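## Task

Scene 1: every shelf spot is identified by a lot number printed on the shelf edge directly beneath it. Take foam blocks from the desk and place exactly one into each empty spot numbered 237, 372 and 774. The robot must not tip over or finish leaning. A block counts only if it stays in place without the robot holding it at the end.

## Robot and tools

Robot: a simulated Hello Robot Stretch 4, a single-arm machine. It has an omni-wheel base, a lift riding up a mast, a telescoping arm that reaches forward, a wrist with yaw, pitch and roll, and a two-finger gripper. It stands about 1.6 m tall; the base rim lies within 0.23 m of the base origin. Cameras: head_camera, head_left_camera, head_right_camera (fisheye) and wrist_camera. Loose objects may occasionally be nudged by something else.

Frames: the base frame sits on the floor under the base centre, x forward, y left, z up. hand_pose is reported in this frame and marks a point between the open fingertips (link pinch); with all wrist joints at zero its axes line up with the base frame. The printed hand position may be slightly wrong. The odometry frame is the base frame as it was when the scene began.

execute_actions: argument actions is a list holding one action or none (empty list just returns state and pictures). Argument cameras picks which images come back; omitted, null or ["all"] gives all, [] gives none, an unknown name rejects the call. An action may contain base, joints or both, plus optional pace and contact_limits; alternatively it is {"end_of_arm": "enable_torque"} by itself, which re-powers any wrist or gripper motor that shut off so it holds its spot. Motions in one action start together and may finish at different times; no action runs over 15 s.
- base: a relative move from the base's current pose, one key only. translate_m: metres straight ahead (negative = backward), -2 to 2. strafe_m: metres sideways, left positive, -2 to 2. rotate_rad: radians in place, counter-clockwise/left positive, -3.2 to 3.2. Moves count from the position in the most recent reported state.
- joints: absolute targets, keyed by name. lift_m 0 to 1.2 m; arm_m 0 to 0.55 m extension; wrist_yaw_rad -1.134 to 4.276 (0 points ahead, positive turns left, 3.14 tucked back, above 3.4 the arm may block); wrist_pitch_rad -1.117 to 4.259 (0 level, 1.57 pointing down); wrist_roll_rad -1.117 to 4.259 (0 fingers level, positive clockwise viewed from behind); gripper_m -0.038 to 0.141 m fingertip gap (negative squeezes fingers together). Done tolerances: lift and arm ±0.004, yaw and roll ±0.02, pitch ±0.05, gripper ±0.004. Joint targets past a limit are clipped and reported; other out-of-range values or unknown keys reject the whole call with no motion. Joints or base left out of an action may keep pushing toward an earlier target unseen.
- pace: "slow", "default", "fast" or "max"; base speed 0.1/0.3/0.4/0.6 m/s and turn 1/2/3/4 rad/s respectively, reduced when the lift is above 0.2 (down to 0.3 m/s and 1 rad/s at 1.2).
- contact_limits: only arm_m, 0 (gentlest) to 0.75 (firmest), default 0.5; how hard the arm may press before halting.
To unfold the wrist at scene start, send lift_m 0.4 with wrist_yaw_rad 0 together.

wait: seconds 0 to 10; commands nothing and returns the same state and images. zoom_image: camera plus region [x0, y0, x1, y1] in pixels of that camera's latest full image, origin top-left, at most 504 by 504; useful for reading lot numbers. read_manual only returns licence texts. finished_scene: scene (1 or 2) ends that scene irreversibly and reports success; the goal must already hold and persist. Answering without any tool call ends everything.

Results: base_status and joint_status tell how each motion of the last accepted action ended. done (for the base, wheels turned the full amount even if slipping); off_target (stopped short, may still push); contact_stop_at_<key> (hit something; that part goes slack — a slack lift can sag, slack wheels can roll); limit_stop_at_<name> such as own_body (self-collision guard; move away from the body; risky when pitch below -0.2 with roll below -0.4 or above 4) or tilt (leaning past 6 degrees; lift, arm, wheels slack and ignore commands until upright); time_out; torque_fault (wrist or gripper motor overloaded and went limp; fix with enable_torque). on_its_own lists uncommanded behaviour; "held at" is a joint's held target. A reported stop cancels the remaining execute_actions, wait and finished_scene calls in that reply. lidar_m: 12 horizontal ranges in metres from the base origin, 30-degree sectors starting straight ahead and going counter-clockwise (4th left, 7th behind, 10th right); "-" means nothing seen or closer than 0.25 m; it misses glass and thin legs and sees table tops. wrist_depth_mm: 7x7 grid of median depths, 100 to 2000 mm, top-left first. base_odometry is wheel-based; if turned_by_wheels and turned_by_imu differ by over about 0.1 rad, something was hit or slipped. base_tilt in degrees (forward, right positive) has a fixed bias up to 1.5. motor_effort is percent of maximum with peak in brackets; wheel values positive mean turning right; a loaded level gripper shifts wrist pitch effort away from 0.

Gripping: command a gap smaller than the object; smaller pulls it deeper and squeezes harder, opening pushes it out. Position and done do not confirm a grasp; a firm grip shows as a gripper effort change. If fingertips jam on a surface below, raise the lift. Camera calibration (K, distortion, T_world_to_cam) is given per camera and may be slightly off, more so for the wrist camera.

Avoid: driving or turning with over 1 kg held and arm_m above 0.2, especially fast; strong steady pushes with a high gripper; pressing the gripper into things (torque faults); drops, slams and knocked-over items.

Each tool is called after "Request:" as name([rows], argument=value, ...), one row to a line, values as JSON.

## Session

Request:
execute_actions(actions=[])

Scene clock: 0.00 s.
base_odometry: x=+0.000 y=+0.000 heading=+0.000 (m, m, rad; odometry frame)
turned_by_wheels: +0.000 (rad since the last result)
turned_by_imu: +0.000 (rad since the last result)
base_tilt: forward=+0.3 right=+0.0 (deg)
lidar_m: 0.74 0.74 0.85 2.11 2.09 0.83 0.68 0.68 0.77 2.15 1.66 0.91
base_status: not commanded
joint_positions: lift_m=+0.184 arm_m=+0.001 wrist_yaw_rad=+3.177 wrist_pitch_rad=+0.017 wrist_roll_rad=+0.001 gripper_m=+0.057
joint_status: not commanded
motor_effort: lift_m=+18 arm_m=-1 wrist_yaw_rad=+1 wrist_pitch_rad=-8 wrist_roll_rad=-2 gripper_m=-2 wheel_0=+0 wheel_1=+0 wheel_2=+0 (%)
hand_pose: x=-0.1192 y=+0.0772 z=+0.3578 quat_wxyz=(-0.018, -0.009, +0.000, +1.000) (m; base frame)
wrist_depth_mm: - 139 205 1756 1808 1808 - / - 109 137 1025 1042 1863 1983 / - 110 136 1205 1281 1921 1983 / - 119 140 1661 1708 1808 1921 / 141 140 1618 1661 1708 1808 1983 / 216 1430 212 1618 210 1537 1464 / 213 991 946 160 931 946 991
pictures: head_camera, head_left_camera, head_right_camera, wrist_camera
Images, in order (width x height): head_camera 420x560, head_left_camera 420x672, head_right_camera 420x672, wrist_camera 616x392.

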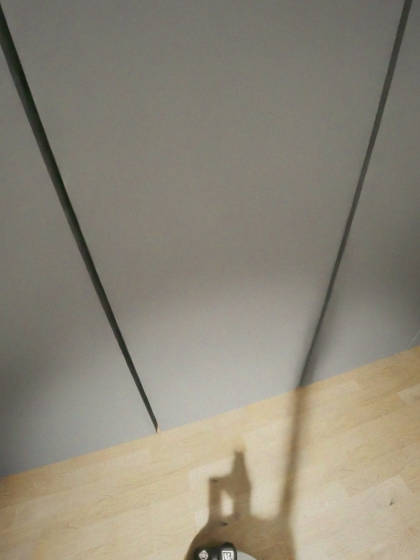

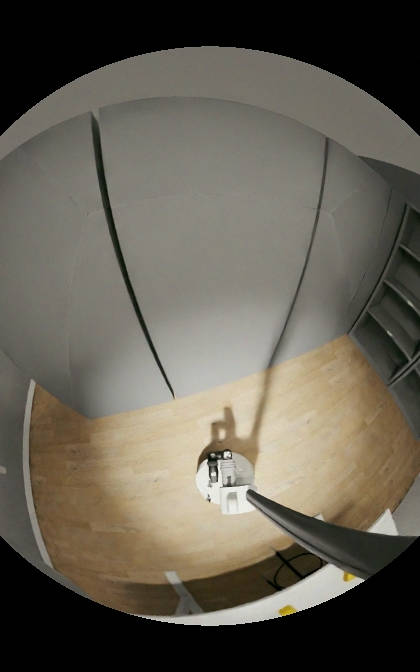

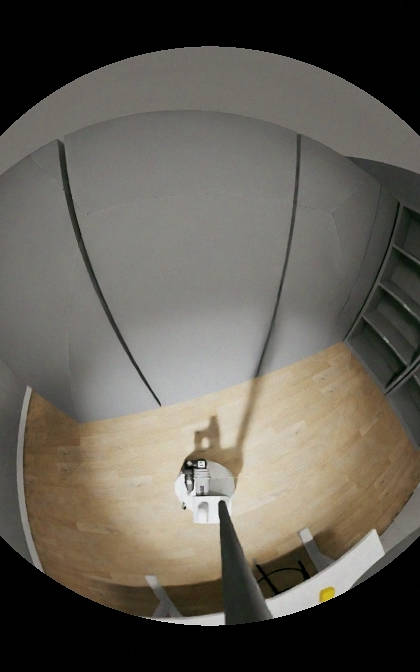

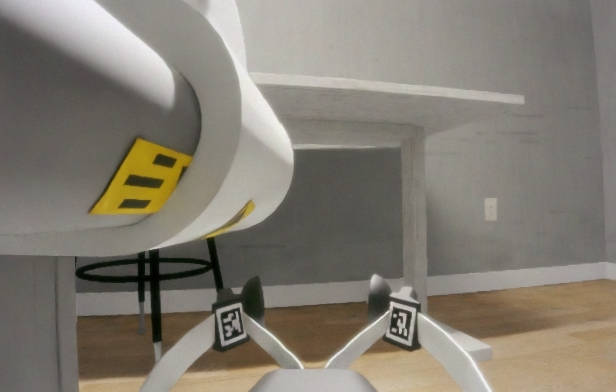

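Request:
execute_actions([
  {"base":{"rotate_rad":-1.3},"joints":{"lift_m":0.75,"wrist_yaw_rad":0,"gripper_m":0.12},"pace":"fast"},
])

Scene clock: 2.80 s.
base_odometry: x=+0.000 y=+0.000 heading=-1.300 (m, m, rad; odometry frame)
turned_by_wheels: -1.300 (rad since the last result)
turned_by_imu: -1.323 (rad since the last result)
base_tilt: forward=+0.2 right=-0.1 (deg)
lidar_m: 2.15 1.13 0.79 0.75 0.79 1.06 2.08 1.04 0.72 0.66 0.69 2.05
base_status: done
joint_positions: lift_m=+0.750 arm_m=+0.001 wrist_yaw_rad=+0.001 wrist_pitch_rad=+0.017 wrist_roll_rad=+0.001 gripper_m=+0.120
joint_status: all done
motor_effort: lift_m=+21(21) arm_m=-1(1) wrist_yaw_rad=-1(7) wrist_pitch_rad=-8(9) wrist_roll_rad=-4(3) gripper_m=-1(3) wheel_0=+1(8) wheel_1=+0(7) wheel_2=+0(6) (%)
hand_pose: x=+0.4606 y=-0.0873 z=+0.9231 quat_wxyz=(+1.000, +0.000, +0.009, +0.000) (m; base frame)
wrist_depth_mm: 1255 1756 - - - - - / 1229 1808 - - - - - / 1229 1756 - - - - - / 1229 1808 - - - - - / 1229 1756 - - - - - / 1229 1537 1921 - - 1921 - / 1229 1499 - 148 - 1863 -
pictures: head_camera, head_left_camera, head_right_camera, wrist_camera
camera_calibration (this result's frames):
wrist_camera: T_world_to_cam=[[0.0330732, -0.999311, -0.0168402, -0.0812803], [0.0267024, 0.0177269, -0.999486, 0.977052], [0.999096, 0.0326065, 0.0272703, -0.261897], [0, 0, 0, 1]] pos_world=[0.238259, -0.0900049, 0.982323]
Images, in order (width x height): head_camera 420x560, head_left_camera 420x672, head_right_camera 420x672, wrist_camera 616x392.

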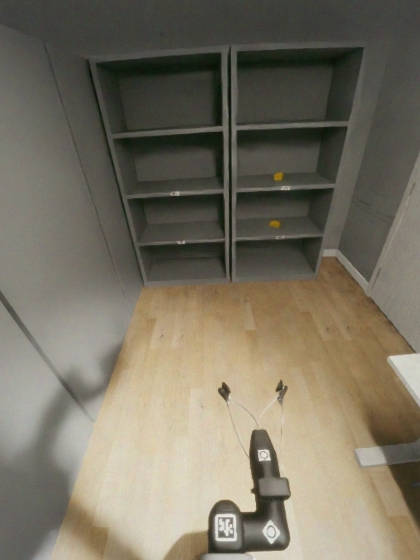

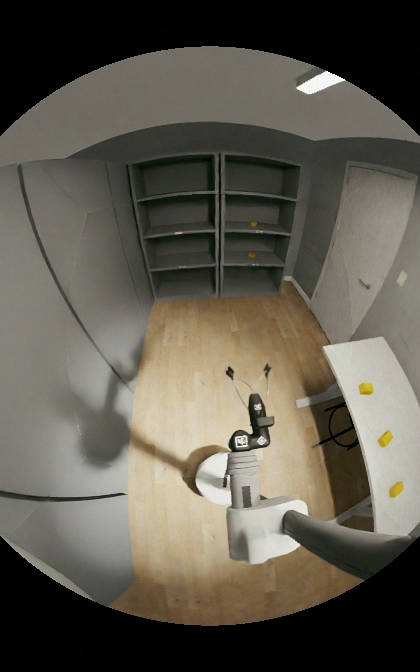

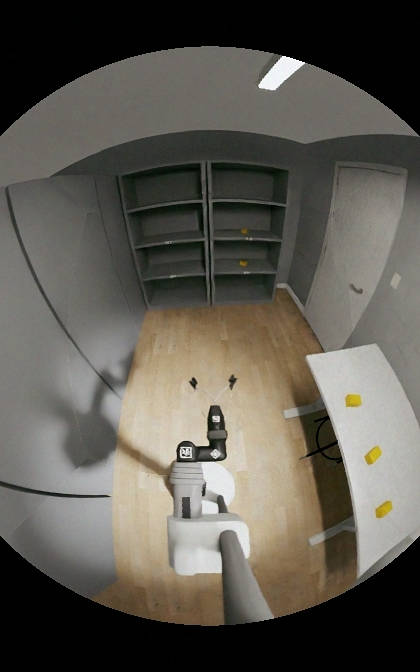

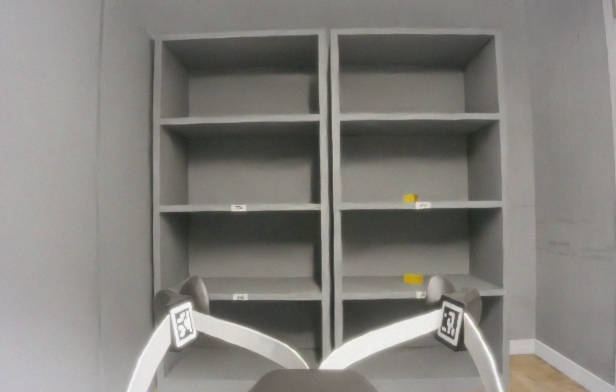

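Request:
zoom_image(camera="head_camera", region=[110,150,350,290])

Request:
zoom_image(camera="wrist_camera", region=[200,180,460,320])

Request:
execute_actions([
  {"base":{"rotate_rad":-1.55},"pace":"fast"},
])

Region (110, 150, 350, 290) of head_camera's 420x560 image, scaled by 2.100, with more detail than that image has; it fills the top 294 rows of this view, and the rest is white.

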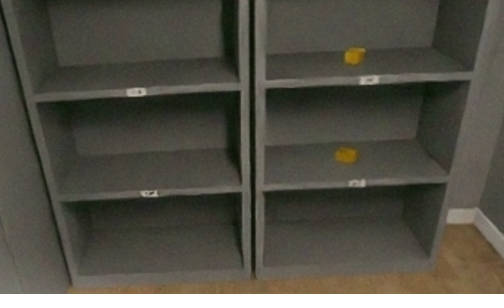

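Region (200, 180, 460, 320) of wrist_camera's 616x392 image, scaled by 1.938; it fills the top 271 rows of this view, and the rest is white.

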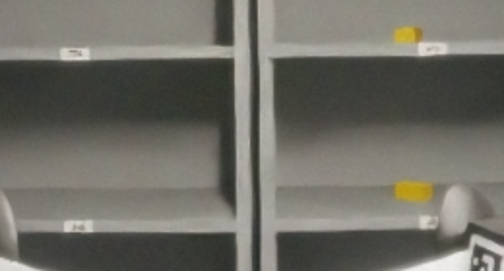

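Scene clock: 4.90 s.
base_odometry: x=+0.000 y=+0.000 heading=-2.850 (m, m, rad; odometry frame)
turned_by_wheels: -1.550 (rad since the last result)
turned_by_imu: -1.577 (rad since the last result)
base_tilt: forward=+0.2 right=-0.1 (deg)
lidar_m: 0.66 0.70 2.08 2.15 1.10 0.81 0.75 0.78 1.07 2.09 1.01 0.72
base_status: done
joint_positions: lift_m=+0.750 arm_m=+0.001 wrist_yaw_rad=+0.000 wrist_pitch_rad=+0.017 wrist_roll_rad=+0.001 gripper_m=+0.120
joint_status: not commanded
motor_effort: lift_m=+19(21) arm_m=-1(1) wrist_yaw_rad=+1(1) wrist_pitch_rad=-8(8) wrist_roll_rad=-1(3) gripper_m=-1(0) wheel_0=+1(10) wheel_1=+0(7) wheel_2=+0(5) (%)
hand_pose: x=+0.4606 y=-0.0874 z=+0.9233 quat_wxyz=(+1.000, +0.000, +0.009, +0.000) (m; base frame)
wrist_depth_mm: 1336 1336 1308 1255 1255 1255 1255 / 1308 1308 1336 1308 1281 1229 1229 / 1308 1308 1281 1308 1281 1255 1255 / 1336 1281 1255 1308 1255 1255 1255 / 1281 1281 1281 1281 1255 1255 1229 / 931 866 866 976 946 809 878 / 603 591 615 148 609 585 603
pictures: head_camera, head_left_camera, head_right_camera, wrist_camera
camera_calibration (this result's frames):
wrist_camera: T_world_to_cam=[[0.0325246, -0.999329, -0.0168401, -0.0811842], [0.0267147, 0.0177122, -0.999486, 0.97717], [0.999114, 0.032058, 0.0272729, -0.261912], [0, 0, 0, 1]] pos_world=[0.238215, -0.0900411, 0.982444]
Images, in order (width x height): head_camera 420x560, head_left_camera 420x672, head_right_camera 420x672, wrist_camera 616x392.

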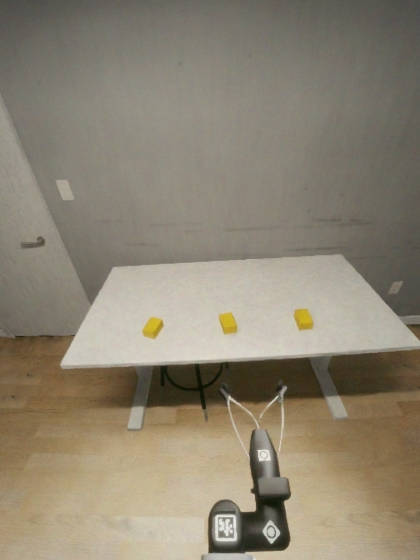

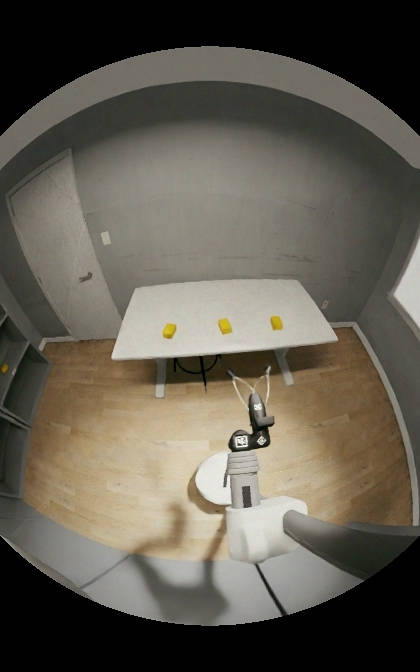

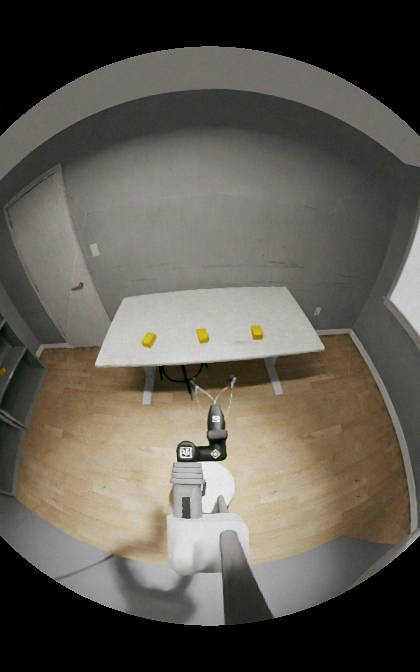

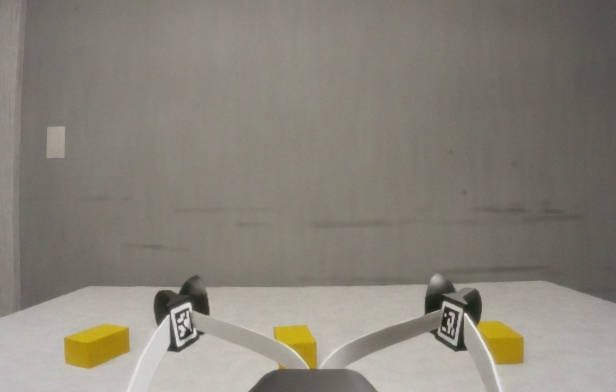

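Request:
execute_actions([
  {"base":{"strafe_m":0.04},"joints":{"lift_m":0.73,"arm_m":0.28,"wrist_pitch_rad":0.35,"gripper_m":0.13},"pace":"fast"},
], cameras=["head_camera","wrist_camera"])

Scene clock: 7.10 s.
base_odometry: x=+0.012 y=-0.038 heading=-2.850 (m, m, rad; odometry frame)
turned_by_wheels: +0.000 (rad since the last result)
turned_by_imu: -0.001 (rad since the last result)
base_tilt: forward=+0.2 right=-0.1 (deg)
lidar_m: 0.68 0.70 2.10 2.11 1.13 0.80 0.75 0.79 1.07 2.10 1.03 0.73
base_status: done
joint_positions: lift_m=+0.730 arm_m=+0.279 wrist_yaw_rad=+0.000 wrist_pitch_rad=+0.352 wrist_roll_rad=+0.001 gripper_m=+0.130
joint_status: all done
motor_effort: lift_m=+17(17) arm_m=+6(8) wrist_yaw_rad=-1(2) wrist_pitch_rad=-8(9) wrist_roll_rad=-3(1) gripper_m=+0(0) wheel_0=+1(6) wheel_1=-1(9) wheel_2=+0(0) (%)
hand_pose: x=+0.7207 y=-0.0874 z=+0.8089 quat_wxyz=(+0.985, +0.000, +0.175, +0.000) (m; base frame)
wrist_depth_mm: 931 904 891 904 891 891 878 / 960 960 946 946 917 931 904 / 991 991 991 991 976 960 931 / 741 723 723 707 683 683 683 / 462 492 492 404 477 473 462 / 368 355 351 349 366 324 353 / 300 296 297 148 294 285 294
pictures: head_camera, wrist_camera
camera_calibration (this result's frames):
wrist_camera: T_world_to_cam=[[0.0254366, -0.999322, -0.0266147, -0.078483], [-0.303483, 0.0176475, -0.952673, 1.05598], [0.952497, 0.0323099, -0.302828, -0.218029], [0, 0, 0, 1]] pos_world=[0.530139, -0.0900207, 0.937888]
Images, in order (width x height): head_camera 420x560, wrist_camera 616x392.

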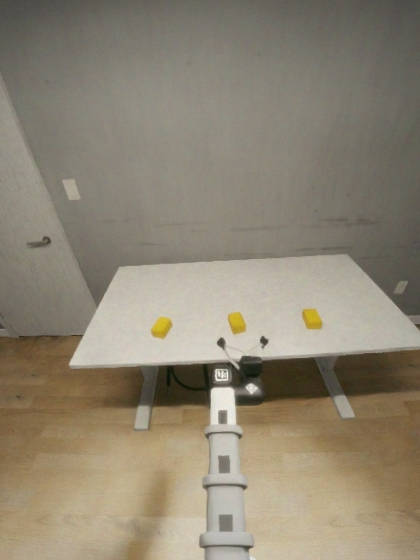

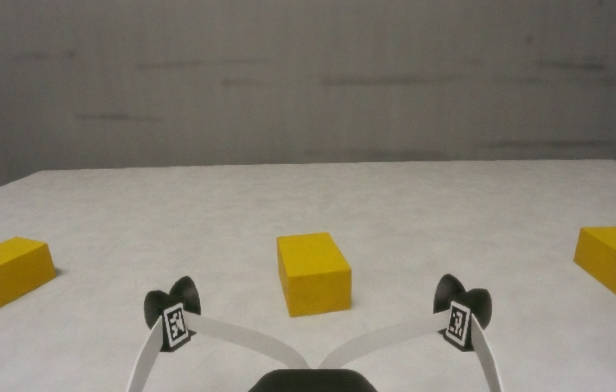

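Request:
execute_actions([
  {"joints":{"lift_m":0.678,"arm_m":0.435},"pace":"fast"},
], cameras=["head_camera","wrist_camera"])

Scene clock: 8.77 s.
base_odometry: x=+0.012 y=-0.038 heading=-2.850 (m, m, rad; odometry frame)
turned_by_wheels: +0.000 (rad since the last result)
turned_by_imu: +0.000 (rad since the last result)
base_tilt: forward=+0.3 right=+0.0 (deg)
lidar_m: 0.68 0.73 2.07 2.07 1.13 0.80 0.75 0.79 1.08 2.11 1.03 0.74
base_status: not commanded
joint_positions: lift_m=+0.678 arm_m=+0.434 wrist_yaw_rad=+0.000 wrist_pitch_rad=+0.352 wrist_roll_rad=+0.001 gripper_m=+0.130
joint_status: all done
motor_effort: lift_m=+16(14) arm_m=+6(7) wrist_yaw_rad=+0(2) wrist_pitch_rad=-7(8) wrist_roll_rad=-2(1) gripper_m=-2(1) wheel_0=+1(1) wheel_1=-1(1) wheel_2=+0(1) (%)
hand_pose: x=+0.8757 y=-0.0874 z=+0.7569 quat_wxyz=(+0.985, +0.000, +0.175, +0.000) (m; base frame)
wrist_depth_mm: 768 778 759 750 768 750 741 / 809 798 798 788 778 778 778 / 842 831 831 831 809 809 798 / 564 554 539 535 525 517 508 / 377 373 370 370 364 357 351 / 279 268 217 204 276 245 268 / 229 224 225 148 213 216 219
pictures: head_camera, wrist_camera
camera_calibration (this result's frames):
wrist_camera: T_world_to_cam=[[0.0254257, -0.999322, -0.0266162, -0.0838001], [-0.303542, 0.0176503, -0.952655, 1.05353], [0.952479, 0.0323011, -0.302887, -0.381316], [0, 0, 0, 1]] pos_world=[0.685115, -0.0900215, 0.885921]
Images, in order (width x height): head_camera 420x560, wrist_camera 616x392.

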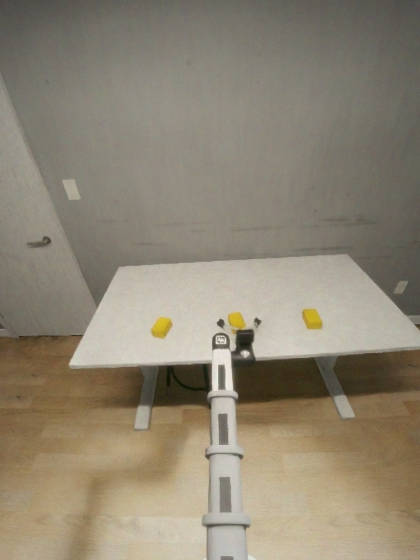

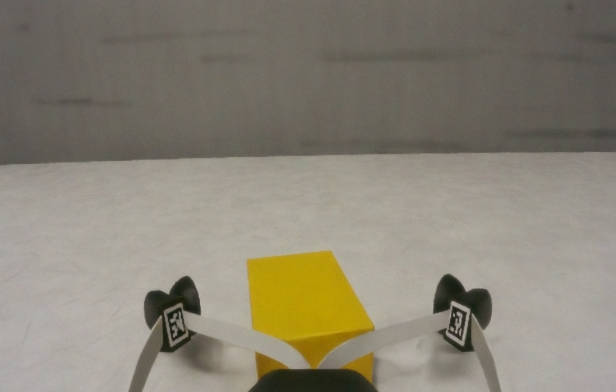

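Request:
execute_actions([
  {"joints":{"lift_m":0.672,"arm_m":0.42,"gripper_m":0.02,"wrist_yaw_rad":0.04},"pace":"fast"},
], cameras=["wrist_camera"])

Request:
execute_actions([
  {"joints":{"lift_m":0.75},"pace":"fast"},
], cameras=["wrist_camera"])

Scene clock: 11.13 s.
base_odometry: x=+0.012 y=-0.038 heading=-2.850 (m, m, rad; odometry frame)
turned_by_wheels: +0.000 (rad since the last result)
turned_by_imu: -0.001 (rad since the last result)
base_tilt: forward=+0.2 right=-0.1 (deg)
lidar_m: 0.66 0.70 2.06 2.11 1.11 0.79 0.75 0.79 1.09 2.13 1.03 0.71
base_status: not commanded
joint_positions: lift_m=+0.672 arm_m=+0.421 wrist_yaw_rad=+0.040 wrist_pitch_rad=+0.352 wrist_roll_rad=+0.001 gripper_m=+0.020
joint_status: all done
motor_effort: lift_m=+17(19) arm_m=-6(6) wrist_yaw_rad=+2(4) wrist_pitch_rad=-8(8) wrist_roll_rad=-2(2) gripper_m=-17(21) wheel_0=+1(1) wheel_1=-1(1) wheel_2=+0(0) (%)
hand_pose: x=+0.8660 y=-0.0766 z=+0.7508 quat_wxyz=(+0.984, -0.003, +0.175, +0.019) (m; base frame)
wrist_depth_mm: 788 788 778 768 759 741 732 / 842 820 820 788 798 768 768 / 866 854 854 842 798 798 788 / 544 530 517 512 504 500 492 / 364 357 355 245 349 342 336 / 270 271 207 185 190 262 257 / 219 208 208 180 182 161 211
pictures: wrist_camera
camera_calibration (this result's frames):
wrist_camera: T_world_to_cam=[[0.0647809, -0.997544, -0.0266189, -0.106926], [-0.304097, 0.00567206, -0.952624, 1.04419], [0.950436, 0.0698066, -0.302983, -0.369556], [0, 0, 0, 1]] pos_world=[0.675701, -0.0867889, 0.879904]
Images, in order (width x height): wrist_camera 616x392.

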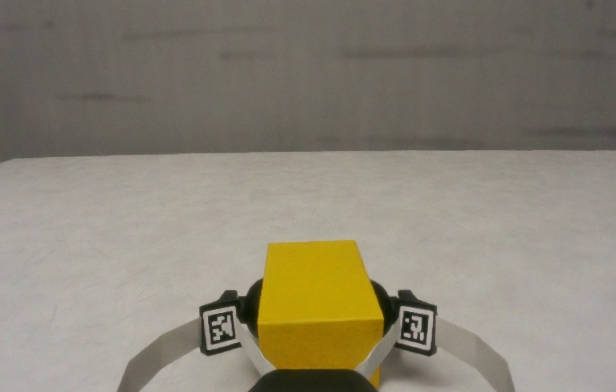

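Scene clock: 12.20 s.
base_odometry: x=+0.012 y=-0.038 heading=-2.850 (m, m, rad; odometry frame)
turned_by_wheels: +0.000 (rad since the last result)
turned_by_imu: +0.000 (rad since the last result)
base_tilt: forward=+0.2 right=+0.0 (deg)
lidar_m: 0.68 0.69 2.09 2.12 1.11 0.79 0.74 0.78 1.11 2.12 0.98 0.71
base_status: not commanded
joint_positions: lift_m=+0.750 arm_m=+0.421 wrist_yaw_rad=+0.040 wrist_pitch_rad=+0.353 wrist_roll_rad=+0.001 gripper_m=+0.020
joint_status: all done
motor_effort: lift_m=+21(26) arm_m=-6(6) wrist_yaw_rad=+2(1) wrist_pitch_rad=-9(9) wrist_roll_rad=-3(2) gripper_m=-18(19) wheel_0=+1(1) wheel_1=-1(0) wheel_2=+1(0) (%)
hand_pose: x=+0.8660 y=-0.0766 z=+0.8285 quat_wxyz=(+0.984, -0.003, +0.175, +0.019) (m; base frame)
wrist_depth_mm: 809 798 788 778 759 741 732 / 842 831 809 798 788 768 768 / 891 866 866 831 820 798 788 / 798 798 778 768 759 741 732 / 539 535 530 245 521 512 504 / 402 404 206 186 189 389 382 / 325 309 310 181 182 162 319
pictures: wrist_camera
camera_calibration (this result's frames):
wrist_camera: T_world_to_cam=[[0.0647911, -0.997544, -0.0266246, -0.104859], [-0.304313, 0.00565846, -0.952555, 1.11824], [0.950366, 0.0698193, -0.303199, -0.345779], [0, 0, 0, 1]] pos_world=[0.675706, -0.0867873, 0.957555]
Images, in order (width x height): wrist_camera 616x392.

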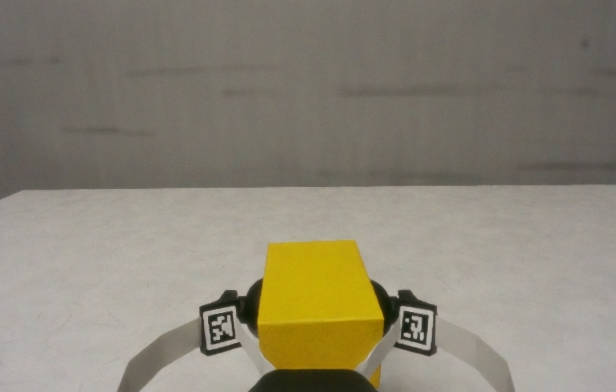

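Request:
execute_actions([
  {"base":{"rotate_rad":1.735},"joints":{"lift_m":0.98,"arm_m":0.1,"wrist_yaw_rad":0},"pace":"fast"},
], cameras=[])

Request:
execute_actions([
  {"base":{"translate_m":1.3},"pace":"max"},
], cameras=["head_camera","wrist_camera"])

Scene clock: 14.53 s.
base_odometry: x=+0.012 y=-0.038 heading=-1.115 (m, m, rad; odometry frame)
turned_by_wheels: +1.735 (rad since the last result)
turned_by_imu: +1.765 (rad since the last result)
base_tilt: forward=+0.1 right=-0.1 (deg)
lidar_m: 1.93 0.96 0.75 0.73 0.86 1.34 2.14 0.88 0.70 0.68 0.77 2.13
base_status: done
joint_positions: lift_m=+0.980 arm_m=+0.101 wrist_yaw_rad=+0.000 wrist_pitch_rad=+0.352 wrist_roll_rad=+0.001 gripper_m=+0.020
joint_status: all done
motor_effort: lift_m=+20(23) arm_m=-6(7) wrist_yaw_rad=+0(3) wrist_pitch_rad=-9(9) wrist_roll_rad=-3(2) gripper_m=-18(19) wheel_0=+1(7) wheel_1=+0(7) wheel_2=+0(4) (%)
hand_pose: x=+0.5427 y=-0.0873 z=+1.0585 quat_wxyz=(+0.985, +0.000, +0.175, +0.000) (m; base frame)
wrist_depth_mm: 904 1205 1756 - 1808 1863 1808 / 917 1229 1808 - - - 1863 / 917 1205 1863 - - - - / 946 1229 1921 - 1921 - 1921 / 931 1255 1983 245 - - - / 946 1255 207 186 189 1863 1808 / 946 1098 1576 180 182 161 1576
pictures: none
No camera images: the call's "cameras" was empty. Leave "cameras" out to get every camera's image.

Scene clock: 19.63 s.
base_odometry: x=+0.584 y=-1.205 heading=-1.115 (m, m, rad; odometry frame)
turned_by_wheels: +0.000 (rad since the last result)
turned_by_imu: -0.003 (rad since the last result)
base_tilt: forward=+0.1 right=-0.1 (deg)
lidar_m: 0.81 0.69 0.53 0.52 0.62 0.97 3.43 1.08 1.12 1.66 1.05 0.82
base_status: done
joint_positions: lift_m=+0.980 arm_m=+0.101 wrist_yaw_rad=+0.000 wrist_pitch_rad=+0.352 wrist_roll_rad=+0.001 gripper_m=+0.020
joint_status: not commanded
motor_effort: lift_m=+20(21) arm_m=-6(6) wrist_yaw_rad=+1(1) wrist_pitch_rad=-8(9) wrist_roll_rad=-2(3) gripper_m=-18(19) wheel_0=+0(5) wheel_1=-1(5) wheel_2=+0(12) (%)
hand_pose: x=+0.5427 y=-0.0874 z=+1.0585 quat_wxyz=(+0.985, +0.000, +0.175, +0.000) (m; base frame)
wrist_depth_mm: 585 798 931 878 854 809 661 / 603 798 976 931 878 842 654 / 609 809 1008 976 917 866 627 / 634 661 647 640 627 621 564 / 676 820 1118 245 976 788 484 / 676 820 208 186 189 991 621 / 699 723 866 180 181 161 603
pictures: head_camera, wrist_camera
camera_calibration (this result's frames):
wrist_camera: T_world_to_cam=[[0.0253204, -0.999325, -0.0266264, -0.0672651], [-0.303834, 0.017682, -0.952561, 1.23983], [0.952389, 0.0322093, -0.303181, 0.0275373], [0, 0, 0, 1]] pos_world=[0.352179, -0.0900293, 1.18757]
Images, in order (width x height): head_camera 420x560, wrist_camera 616x392.

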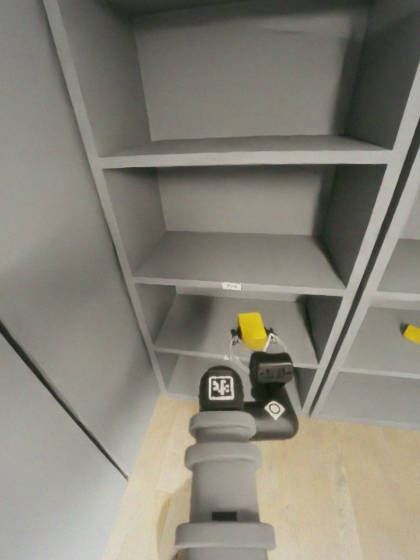

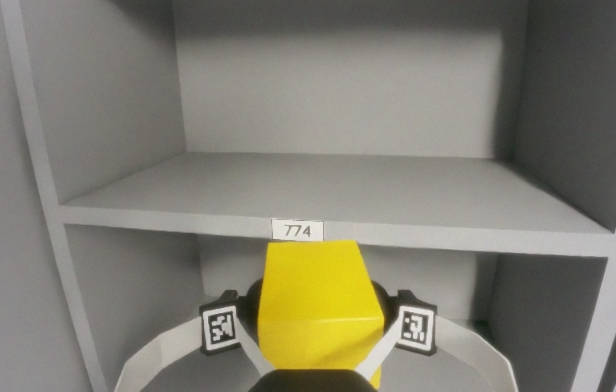

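Request:
execute_actions([
  {"joints":{"arm_m":0.54},"pace":"fast"},
], cameras=["wrist_camera"])

Request:
execute_actions([
  {"joints":{"lift_m":0.945}},
], cameras=["head_camera","wrist_camera"])

Scene clock: 21.90 s.
base_odometry: x=+0.584 y=-1.205 heading=-1.115 (m, m, rad; odometry frame)
turned_by_wheels: +0.000 (rad since the last result)
turned_by_imu: -0.001 (rad since the last result)
base_tilt: forward=+0.2 right=-0.1 (deg)
lidar_m: 0.80 0.68 0.53 0.54 0.59 0.96 3.45 1.08 1.13 1.65 1.02 0.82
base_status: not commanded
joint_positions: lift_m=+0.980 arm_m=+0.539 wrist_yaw_rad=+0.000 wrist_pitch_rad=+0.352 wrist_roll_rad=+0.001 gripper_m=+0.020
joint_status: all done
motor_effort: lift_m=+20(20) arm_m=+6(6) wrist_yaw_rad=-1(1) wrist_pitch_rad=-8(9) wrist_roll_rad=-1(3) gripper_m=-19(17) wheel_0=+0(0) wheel_1=-1(0) wheel_2=+0(1) (%)
hand_pose: x=+0.9806 y=-0.0874 z=+1.0585 quat_wxyz=(+0.985, +0.000, +0.175, +0.000) (m; base frame)
wrist_depth_mm: 512 530 504 480 459 439 424 / 525 549 530 496 480 462 442 / 535 574 554 525 504 477 462 / 539 597 574 549 525 500 480 / 439 442 439 246 427 424 413 / 332 332 208 186 189 322 315 / 268 256 255 180 182 161 259
pictures: wrist_camera
camera_calibration (this result's frames):
wrist_camera: T_world_to_cam=[[0.0254643, -0.999321, -0.0266255, -0.0784567], [-0.3038, 0.0176386, -0.952573, 1.37287], [0.952396, 0.0323454, -0.303144, -0.389582], [0, 0, 0, 1]] pos_world=[0.790112, -0.0900179, 1.18757]
Images, in order (width x height): wrist_camera 616x392.

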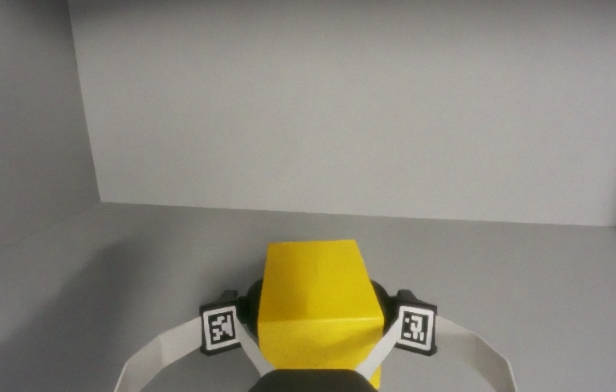

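Scene clock: 22.87 s.
base_odometry: x=+0.584 y=-1.205 heading=-1.115 (m, m, rad; odometry frame)
turned_by_wheels: +0.000 (rad since the last result)
turned_by_imu: +0.000 (rad since the last result)
base_tilt: forward=+0.2 right=+0.0 (deg)
lidar_m: 0.79 0.69 0.55 0.54 0.60 0.98 3.43 1.13 1.12 1.64 1.03 0.83
base_status: not commanded
joint_positions: lift_m=+0.945 arm_m=+0.539 wrist_yaw_rad=+0.000 wrist_pitch_rad=+0.352 wrist_roll_rad=+0.001 gripper_m=+0.020
joint_status: all done
motor_effort: lift_m=+16(19) arm_m=+6(6) wrist_yaw_rad=+0(0) wrist_pitch_rad=-9(9) wrist_roll_rad=-3(3) gripper_m=-18(20) wheel_0=+0(0) wheel_1=+0(1) wheel_2=+1(1) (%)
hand_pose: x=+0.9806 y=-0.0874 z=+1.0238 quat_wxyz=(+0.985, +0.000, +0.175, +0.000) (m; base frame)
wrist_depth_mm: 512 525 504 480 462 442 427 / 525 554 525 504 477 459 442 / 535 580 549 525 504 480 459 / 500 539 530 521 512 488 473 / 364 364 364 243 355 347 343 / 272 273 206 186 189 264 262 / 223 210 211 180 182 161 213
pictures: head_camera, wrist_camera
camera_calibration (this result's frames):
wrist_camera: T_world_to_cam=[[0.025464, -0.999321, -0.0266258, -0.079379], [-0.303815, 0.0176386, -0.952568, 1.33986], [0.952391, 0.0323455, -0.303159, -0.40007], [0, 0, 0, 1]] pos_world=[0.790114, -0.0900179, 1.15291]
Images, in order (width x height): head_camera 420x560, wrist_camera 616x392.

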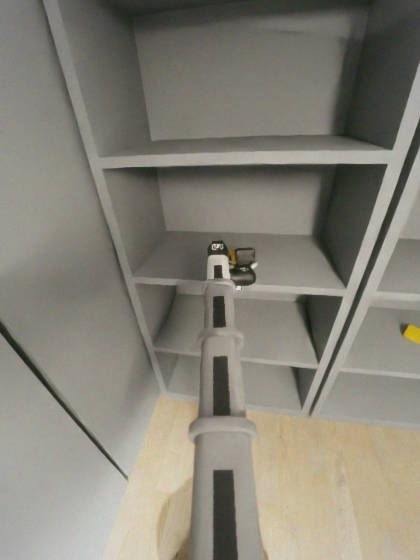

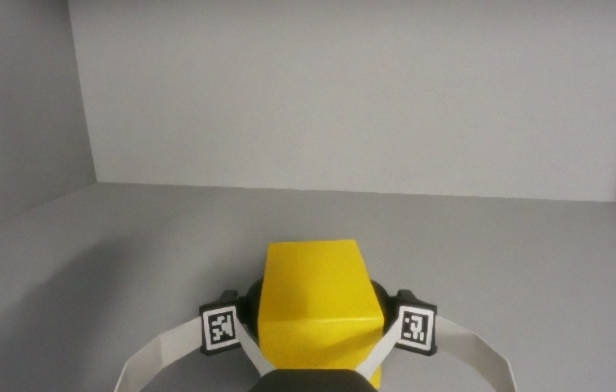

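Request:
execute_actions([
  {"joints":{"lift_m":0.943,"gripper_m":0.1}},
], cameras=["wrist_camera"])

Request:
execute_actions([
  {"base":{"translate_m":-0.3},"joints":{"arm_m":0.0,"gripper_m":0.135,"lift_m":0.95},"pace":"max"},
], cameras=["head_camera","wrist_camera"])

Request:
zoom_image(camera="head_camera", region=[150,200,420,360])

Scene clock: 27.83 s.
base_odometry: x=+0.584 y=-1.205 heading=-1.115 (m, m, rad; odometry frame)
turned_by_wheels: +0.000 (rad since the last result)
turned_by_imu: -0.001 (rad since the last result)
base_tilt: forward=+0.2 right=+0.0 (deg)
lidar_m: 0.81 0.66 0.57 0.53 0.62 0.96 3.41 1.08 1.11 1.65 1.03 0.83
base_status: not commanded
joint_positions: lift_m=+0.943 arm_m=+0.539 wrist_yaw_rad=+0.000 wrist_pitch_rad=+0.352 wrist_roll_rad=+0.001 gripper_m=+0.100
joint_status: all done
motor_effort: lift_m=+17(14) arm_m=+6(6) wrist_yaw_rad=+0(0) wrist_pitch_rad=-9(8) wrist_roll_rad=-1(2) gripper_m=-2(20) wheel_0=+0(0) wheel_1=+0(0) wheel_2=+0(1) (%)
hand_pose: x=+0.9806 y=-0.0874 z=+1.0218 quat_wxyz=(+0.985, +0.000, +0.175, +0.000) (m; base frame)
wrist_depth_mm: 512 530 504 480 459 442 427 / 525 554 525 496 477 459 442 / 530 580 554 525 504 480 459 / 496 530 525 512 508 484 473 / 364 359 357 254 347 342 338 / 270 271 213 193 201 251 258 / 218 216 216 153 205 205 211
pictures: wrist_camera
camera_calibration (this result's frames):
wrist_camera: T_world_to_cam=[[0.0254634, -0.999321, -0.0266264, -0.0794318], [-0.303832, 0.0176386, -0.952562, 1.33794], [0.952385, 0.0323454, -0.303177, -0.40066], [0, 0, 0, 1]] pos_world=[0.790115, -0.0900179, 1.15089]
Images, in order (width x height): wrist_camera 616x392.

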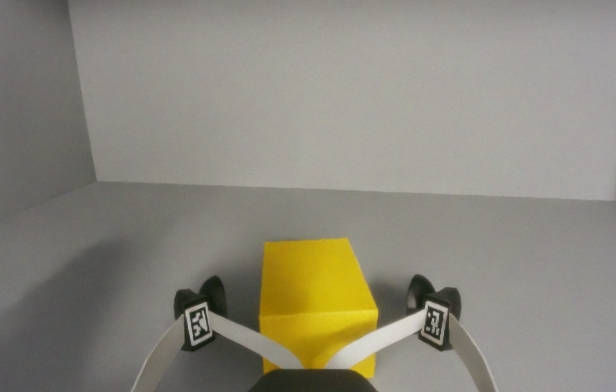

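Scene clock: 30.07 s.
base_odometry: x=+0.452 y=-0.936 heading=-1.115 (m, m, rad; odometry frame)
turned_by_wheels: +0.000 (rad since the last result)
turned_by_imu: +0.000 (rad since the last result)
base_tilt: forward=+0.1 right=+0.0 (deg)
lidar_m: 1.11 0.75 0.59 0.58 0.66 1.05 3.12 1.05 0.91 1.57 1.41 1.12
base_status: done
joint_positions: lift_m=+0.950 arm_m=+0.002 wrist_yaw_rad=+0.000 wrist_pitch_rad=+0.352 wrist_roll_rad=+0.001 gripper_m=+0.135
joint_status: all done
joint sent to its limit — the command would take arm_m past its lower limit, so that joint was sent only as far as its limit.
motor_effort: lift_m=+20(24) arm_m=-6(8) wrist_yaw_rad=+2(2) wrist_pitch_rad=-8(8) wrist_roll_rad=-2(3) gripper_m=-1(1) wheel_0=+0(4) wheel_1=+0(5) wheel_2=+0(11) (%)
hand_pose: x=+0.4438 y=-0.0875 z=+1.0286 quat_wxyz=(+0.985, +0.000, +0.175, +0.000) (m; base frame)
wrist_depth_mm: 732 931 1308 1255 1205 917 1060 / 750 946 1308 1308 1255 904 1138 / 759 1008 1205 1205 1160 842 820 / 778 1025 1430 1430 1366 891 1255 / 768 1025 1308 1397 1366 976 1255 / 778 931 1138 1118 1060 211 1008 / 778 946 1366 150 1499 1042 1397
pictures: head_camera, wrist_camera
camera_calibration (this result's frames):
wrist_camera: T_world_to_cam=[[0.0248654, -0.999336, -0.0266233, -0.0654848], [-0.303701, 0.0178215, -0.952601, 1.18128], [0.952443, 0.0317723, -0.303057, 0.112442], [0, 0, 0, 1]] pos_world=[0.253291, -0.0900662, 1.15762]
Images, in order (width x height): head_camera 420x560, wrist_camera 616x392.

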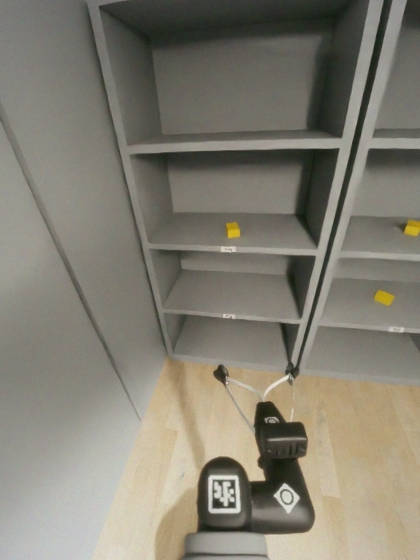

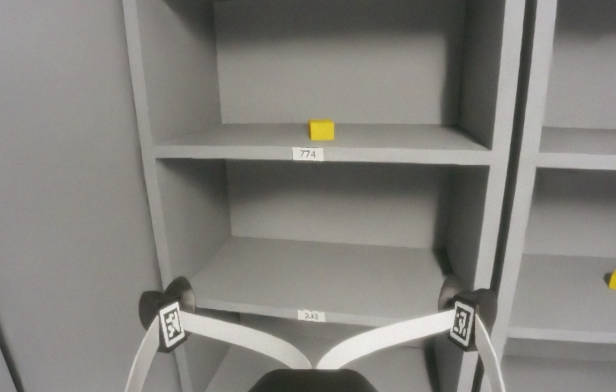

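Region (150, 200, 420, 360) of head_camera's 420x560 image, scaled by 1.867, with more detail than that image has; it fills the top 299 rows of this view, and the rest is white.

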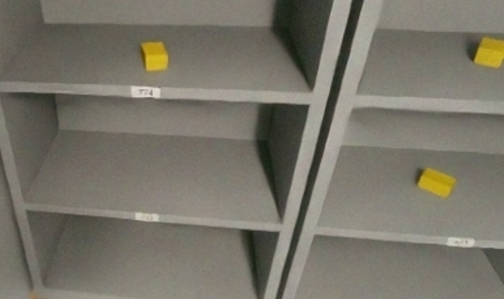

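Request:
execute_actions([
  {"base":{"translate_m":-0.45},"joints":{"lift_m":0.73},"pace":"max"},
], cameras=[])

Request:
execute_actions([
  {"base":{"rotate_rad":-1.945},"joints":{"arm_m":0.3},"pace":"fast"},
], cameras=["head_camera","wrist_camera"])

Scene clock: 33.13 s.
base_odometry: x=+0.254 y=-0.532 heading=-1.115 (m, m, rad; odometry frame)
turned_by_wheels: +0.000 (rad since the last result)
turned_by_imu: +0.000 (rad since the last result)
base_tilt: forward=+0.2 right=+0.0 (deg)
lidar_m: 1.55 0.83 0.67 0.65 0.75 1.19 2.67 0.98 0.76 0.74 1.72 1.56
base_status: done
joint_positions: lift_m=+0.730 arm_m=+0.002 wrist_yaw_rad=+0.000 wrist_pitch_rad=+0.352 wrist_roll_rad=+0.001 gripper_m=+0.135
joint_status: all done
motor_effort: lift_m=+17(20) arm_m=-6(6) wrist_yaw_rad=+0(1) wrist_pitch_rad=-8(8) wrist_roll_rad=-2(2) gripper_m=-1(0) wheel_0=+1(7) wheel_1=-1(6) wheel_2=-1(10) (%)
hand_pose: x=+0.4438 y=-0.0874 z=+0.8088 quat_wxyz=(+0.985, +0.000, +0.175, +0.000) (m; base frame)
wrist_depth_mm: 820 1078 1499 1661 1618 1499 1464 / 831 1098 1430 1756 1661 1576 1537 / 842 1138 1576 1756 1708 1618 1576 / 854 1098 1499 1661 1618 1397 1397 / 854 1160 1618 1983 1808 1756 1708 / 854 1025 1537 1537 1537 211 1366 / 866 1042 1281 150 1255 1229 1255
pictures: none
No camera images: the call's "cameras" was empty. Leave "cameras" out to get every camera's image.

Scene clock: 35.20 s.
base_odometry: x=+0.254 y=-0.532 heading=-3.060 (m, m, rad; odometry frame)
turned_by_wheels: -1.945 (rad since the last result)
turned_by_imu: -1.978 (rad since the last result)
base_tilt: forward=+0.2 right=-0.2 (deg)
lidar_m: 0.74 0.75 1.78 1.57 1.26 0.79 0.68 0.66 0.80 1.51 1.51 0.87
base_status: done
joint_positions: lift_m=+0.730 arm_m=+0.299 wrist_yaw_rad=+0.000 wrist_pitch_rad=+0.352 wrist_roll_rad=+0.001 gripper_m=+0.135
joint_status: all done
motor_effort: lift_m=+17(17) arm_m=+6(6) wrist_yaw_rad=+1(2) wrist_pitch_rad=-7(8) wrist_roll_rad=-2(2) gripper_m=+0(0) wheel_0=+1(8) wheel_1=-1(6) wheel_2=-1(5) (%)
hand_pose: x=+0.7407 y=-0.0874 z=+0.8088 quat_wxyz=(+0.985, +0.000, +0.175, +0.000) (m; base frame)
wrist_depth_mm: 904 946 976 1008 1060 1098 1138 / 946 976 1008 1078 1118 1118 1182 / 976 1008 1042 1118 1118 1182 1229 / 1008 723 723 707 699 683 676 / 500 492 492 445 477 469 462 / 368 353 353 368 364 212 392 / 298 300 312 150 549 1205 1229
pictures: head_camera, wrist_camera
camera_calibration (this result's frames):
wrist_camera: T_world_to_cam=[[0.0252017, -0.999328, -0.0266162, -0.0788808], [-0.30344, 0.0177216, -0.952686, 1.06202], [0.952517, 0.0320857, -0.302789, -0.237136], [0, 0, 0, 1]] pos_world=[0.550121, -0.0900398, 0.937865]
Images, in order (width x height): head_camera 420x560, wrist_camera 616x392.

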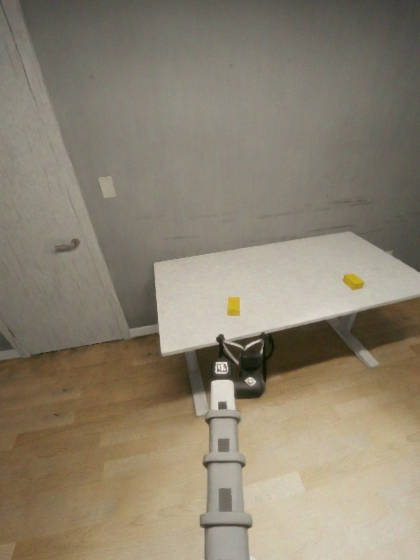

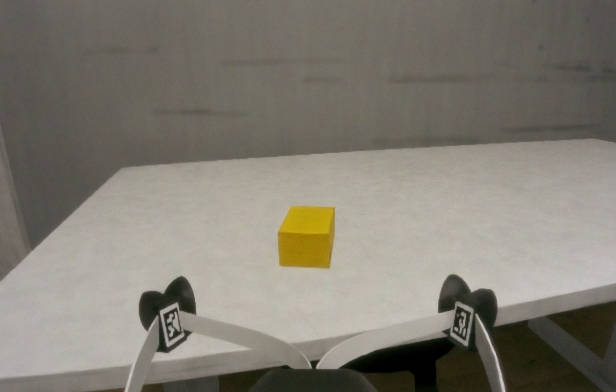

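Request:
execute_actions([
  {"base":{"rotate_rad":0.022},"joints":{"lift_m":0.674,"arm_m":0.53},"pace":"fast"},
], cameras=["wrist_camera"])

Request:
execute_actions([
  {"joints":{"gripper_m":0.02},"pace":"fast"},
], cameras=["wrist_camera"])

Scene clock: 37.07 s.
base_odometry: x=+0.254 y=-0.532 heading=-3.038 (m, m, rad; odometry frame)
turned_by_wheels: +0.022 (rad since the last result)
turned_by_imu: +0.022 (rad since the last result)
base_tilt: forward=+0.1 right=-0.1 (deg)
lidar_m: 0.73 0.77 1.77 1.55 1.25 0.78 0.66 0.67 0.83 1.57 1.43 0.86
base_status: done
joint_positions: lift_m=+0.674 arm_m=+0.529 wrist_yaw_rad=+0.000 wrist_pitch_rad=+0.352 wrist_roll_rad=+0.001 gripper_m=+0.135
joint_status: all done
motor_effort: lift_m=+17(16) arm_m=+6(7) wrist_yaw_rad=-1(1) wrist_pitch_rad=-7(8) wrist_roll_rad=-4(3) gripper_m=+0(1) wheel_0=+0(5) wheel_1=+2(4) wheel_2=+1(5) (%)
hand_pose: x=+0.9707 y=-0.0874 z=+0.7529 quat_wxyz=(+0.985, +0.000, +0.175, +0.000) (m; base frame)
wrist_depth_mm: 715 750 759 788 831 854 891 / 741 768 798 820 866 891 917 / 778 798 831 854 866 904 904 / 544 539 525 521 508 504 500 / 366 366 364 274 332 347 343 / 274 262 260 200 256 211 260 / 222 217 220 150 208 210 213
pictures: wrist_camera
camera_calibration (this result's frames):
wrist_camera: T_world_to_cam=[[0.025441, -0.999322, -0.0266179, -0.086331], [-0.3035, 0.0176487, -0.952668, 1.07853], [0.952492, 0.0323154, -0.302845, -0.473046], [0, 0, 0, 1]] pos_world=[0.780102, -0.0900204, 0.881924]
Images, in order (width x height): wrist_camera 616x392.

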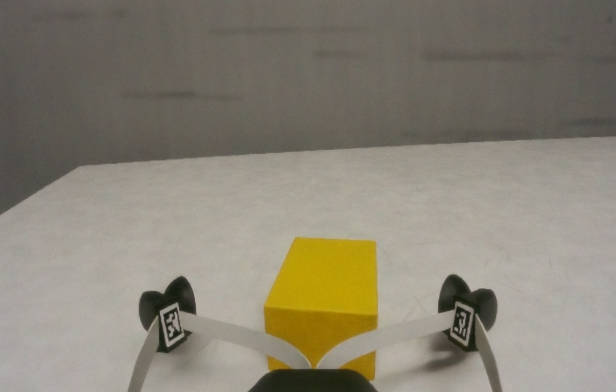

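Scene clock: 39.17 s.
base_odometry: x=+0.254 y=-0.532 heading=-3.038 (m, m, rad; odometry frame)
turned_by_wheels: +0.000 (rad since the last result)
turned_by_imu: +0.000 (rad since the last result)
base_tilt: forward=+0.1 right=-0.1 (deg)
lidar_m: 0.76 0.77 1.78 1.55 1.22 0.75 0.66 0.67 0.82 1.60 1.46 0.85
base_status: not commanded
joint_positions: lift_m=+0.674 arm_m=+0.529 wrist_yaw_rad=+0.000 wrist_pitch_rad=+0.352 wrist_roll_rad=+0.001 gripper_m=+0.020
joint_status: all done
motor_effort: lift_m=+16(16) arm_m=+6(6) wrist_yaw_rad=+0(0) wrist_pitch_rad=-8(8) wrist_roll_rad=-2(3) gripper_m=-18(21) wheel_0=+0(0) wheel_1=+2(1) wheel_2=+1(1) (%)
hand_pose: x=+0.9706 y=-0.0874 z=+0.7528 quat_wxyz=(+0.985, +0.000, +0.175, +0.000) (m; base frame)
wrist_depth_mm: 715 741 759 798 831 854 891 / 741 768 798 831 854 891 904 / 778 798 820 842 878 917 904 / 554 539 525 517 508 500 496 / 366 362 362 250 351 347 343 / 273 272 198 189 198 265 260 / 222 210 211 188 206 202 212
pictures: wrist_camera
camera_calibration (this result's frames):
wrist_camera: T_world_to_cam=[[0.0254303, -0.999322, -0.0266231, -0.0863191], [-0.303699, 0.01765, -0.952605, 1.07862], [0.952429, 0.0323104, -0.303044, -0.472832], [0, 0, 0, 1]] pos_world=[0.780108, -0.0900208, 0.881907]
Images, in order (width x height): wrist_camera 616x392.

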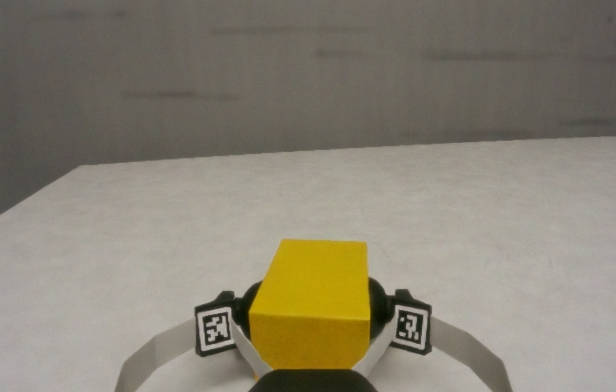

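Request:
execute_actions([
  {"joints":{"lift_m":0.76,"arm_m":0.01},"pace":"fast"},
], cameras=[])

Request:
execute_actions([
  {"base":{"rotate_rad":-1.36},"joints":{"lift_m":0.3},"pace":"fast"},
])

Scene clock: 41.50 s.
base_odometry: x=+0.254 y=-0.532 heading=-3.038 (m, m, rad; odometry frame)
turned_by_wheels: +0.000 (rad since the last result)
turned_by_imu: -0.001 (rad since the last result)
base_tilt: forward=+0.2 right=+0.0 (deg)
lidar_m: 0.74 0.77 1.75 1.57 1.25 0.75 0.68 0.68 0.81 1.57 1.43 0.87
base_status: not commanded
joint_positions: lift_m=+0.760 arm_m=+0.011 wrist_yaw_rad=+0.000 wrist_pitch_rad=+0.353 wrist_roll_rad=+0.001 gripper_m=+0.020
joint_status: all done
motor_effort: lift_m=+20(21) arm_m=-6(5) wrist_yaw_rad=+2(0) wrist_pitch_rad=-9(10) wrist_roll_rad=-2(3) gripper_m=-19(19) wheel_0=+0(0) wheel_1=+2(2) wheel_2=+1(1) (%)
hand_pose: x=+0.4526 y=-0.0875 z=+0.8384 quat_wxyz=(+0.984, +0.000, +0.175, +0.000) (m; base frame)
wrist_depth_mm: 1138 1182 1229 1255 1308 1366 1397 / 1182 1182 1255 1336 1336 1397 1430 / 1229 1281 1308 1336 1397 1430 1366 / 1281 1308 820 809 798 778 778 / 1366 654 647 249 831 1661 1708 / 1397 1464 200 189 197 1618 1464 / 1336 1308 1042 188 891 1205 1255
pictures: none
No camera images: the call's "cameras" was empty. Leave "cameras" out to get every camera's image.

Scene clock: 43.73 s.
base_odometry: x=+0.254 y=-0.532 heading=+1.886 (m, m, rad; odometry frame)
turned_by_wheels: -1.360 (rad since the last result)
turned_by_imu: -1.384 (rad since the last result)
base_tilt: forward=+0.2 right=-0.1 (deg)
lidar_m: 2.67 1.13 0.77 0.74 1.61 1.62 1.57 0.95 0.69 0.65 0.68 0.98
base_status: done
joint_positions: lift_m=+0.300 arm_m=+0.011 wrist_yaw_rad=+0.000 wrist_pitch_rad=+0.353 wrist_roll_rad=+0.001 gripper_m=+0.020
joint_status: all done
motor_effort: lift_m=+16(21) arm_m=-6(6) wrist_yaw_rad=+2(0) wrist_pitch_rad=-9(10) wrist_roll_rad=-3(2) gripper_m=-18(19) wheel_0=+1(4) wheel_1=+0(6) wheel_2=-1(5) (%)
hand_pose: x=+0.4527 y=-0.0874 z=+0.3787 quat_wxyz=(+0.984, +0.000, +0.175, +0.000) (m; base frame)
wrist_depth_mm: - - - - - - 946 / - - - - - - 960 / - - - - - - 960 / 1708 1708 1708 1661 1618 1366 976 / 1160 1160 1138 250 1098 1098 976 / 854 878 199 189 198 842 831 / 707 668 668 189 654 640 668
pictures: head_camera, head_left_camera, head_right_camera, wrist_camera
camera_calibration (this result's frames):
wrist_camera: T_world_to_cam=[[0.0251538, -0.999329, -0.02663, -0.0830525], [-0.304039, 0.0177291, -0.952494, 0.565048], [0.952327, 0.0320554, -0.303389, -0.0927251], [0, 0, 0, 1]] pos_world=[0.262191, -0.0900422, 0.507861]
Images, in order (width x height): head_camera 420x560, head_left_camera 420x672, head_right_camera 420x672, wrist_camera 616x392.

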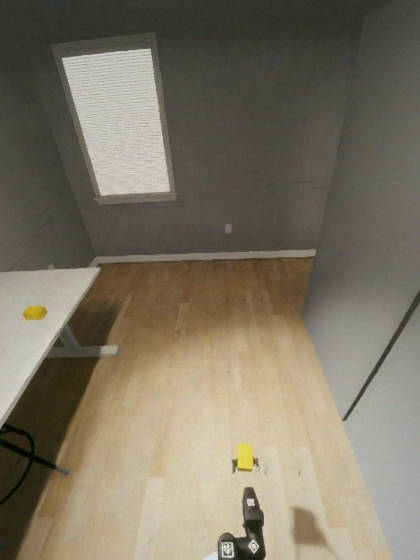

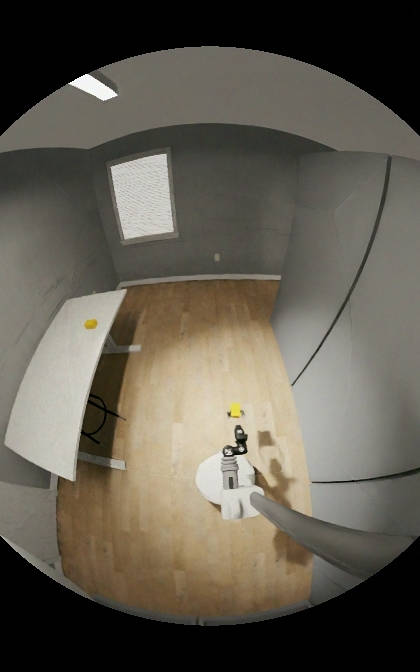

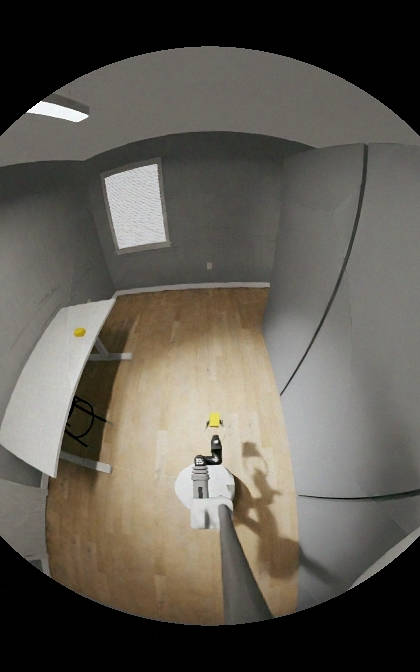

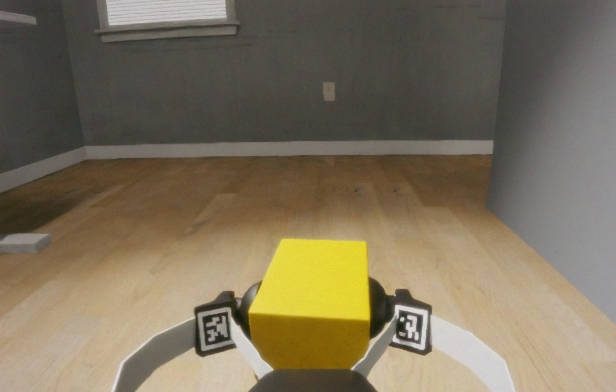

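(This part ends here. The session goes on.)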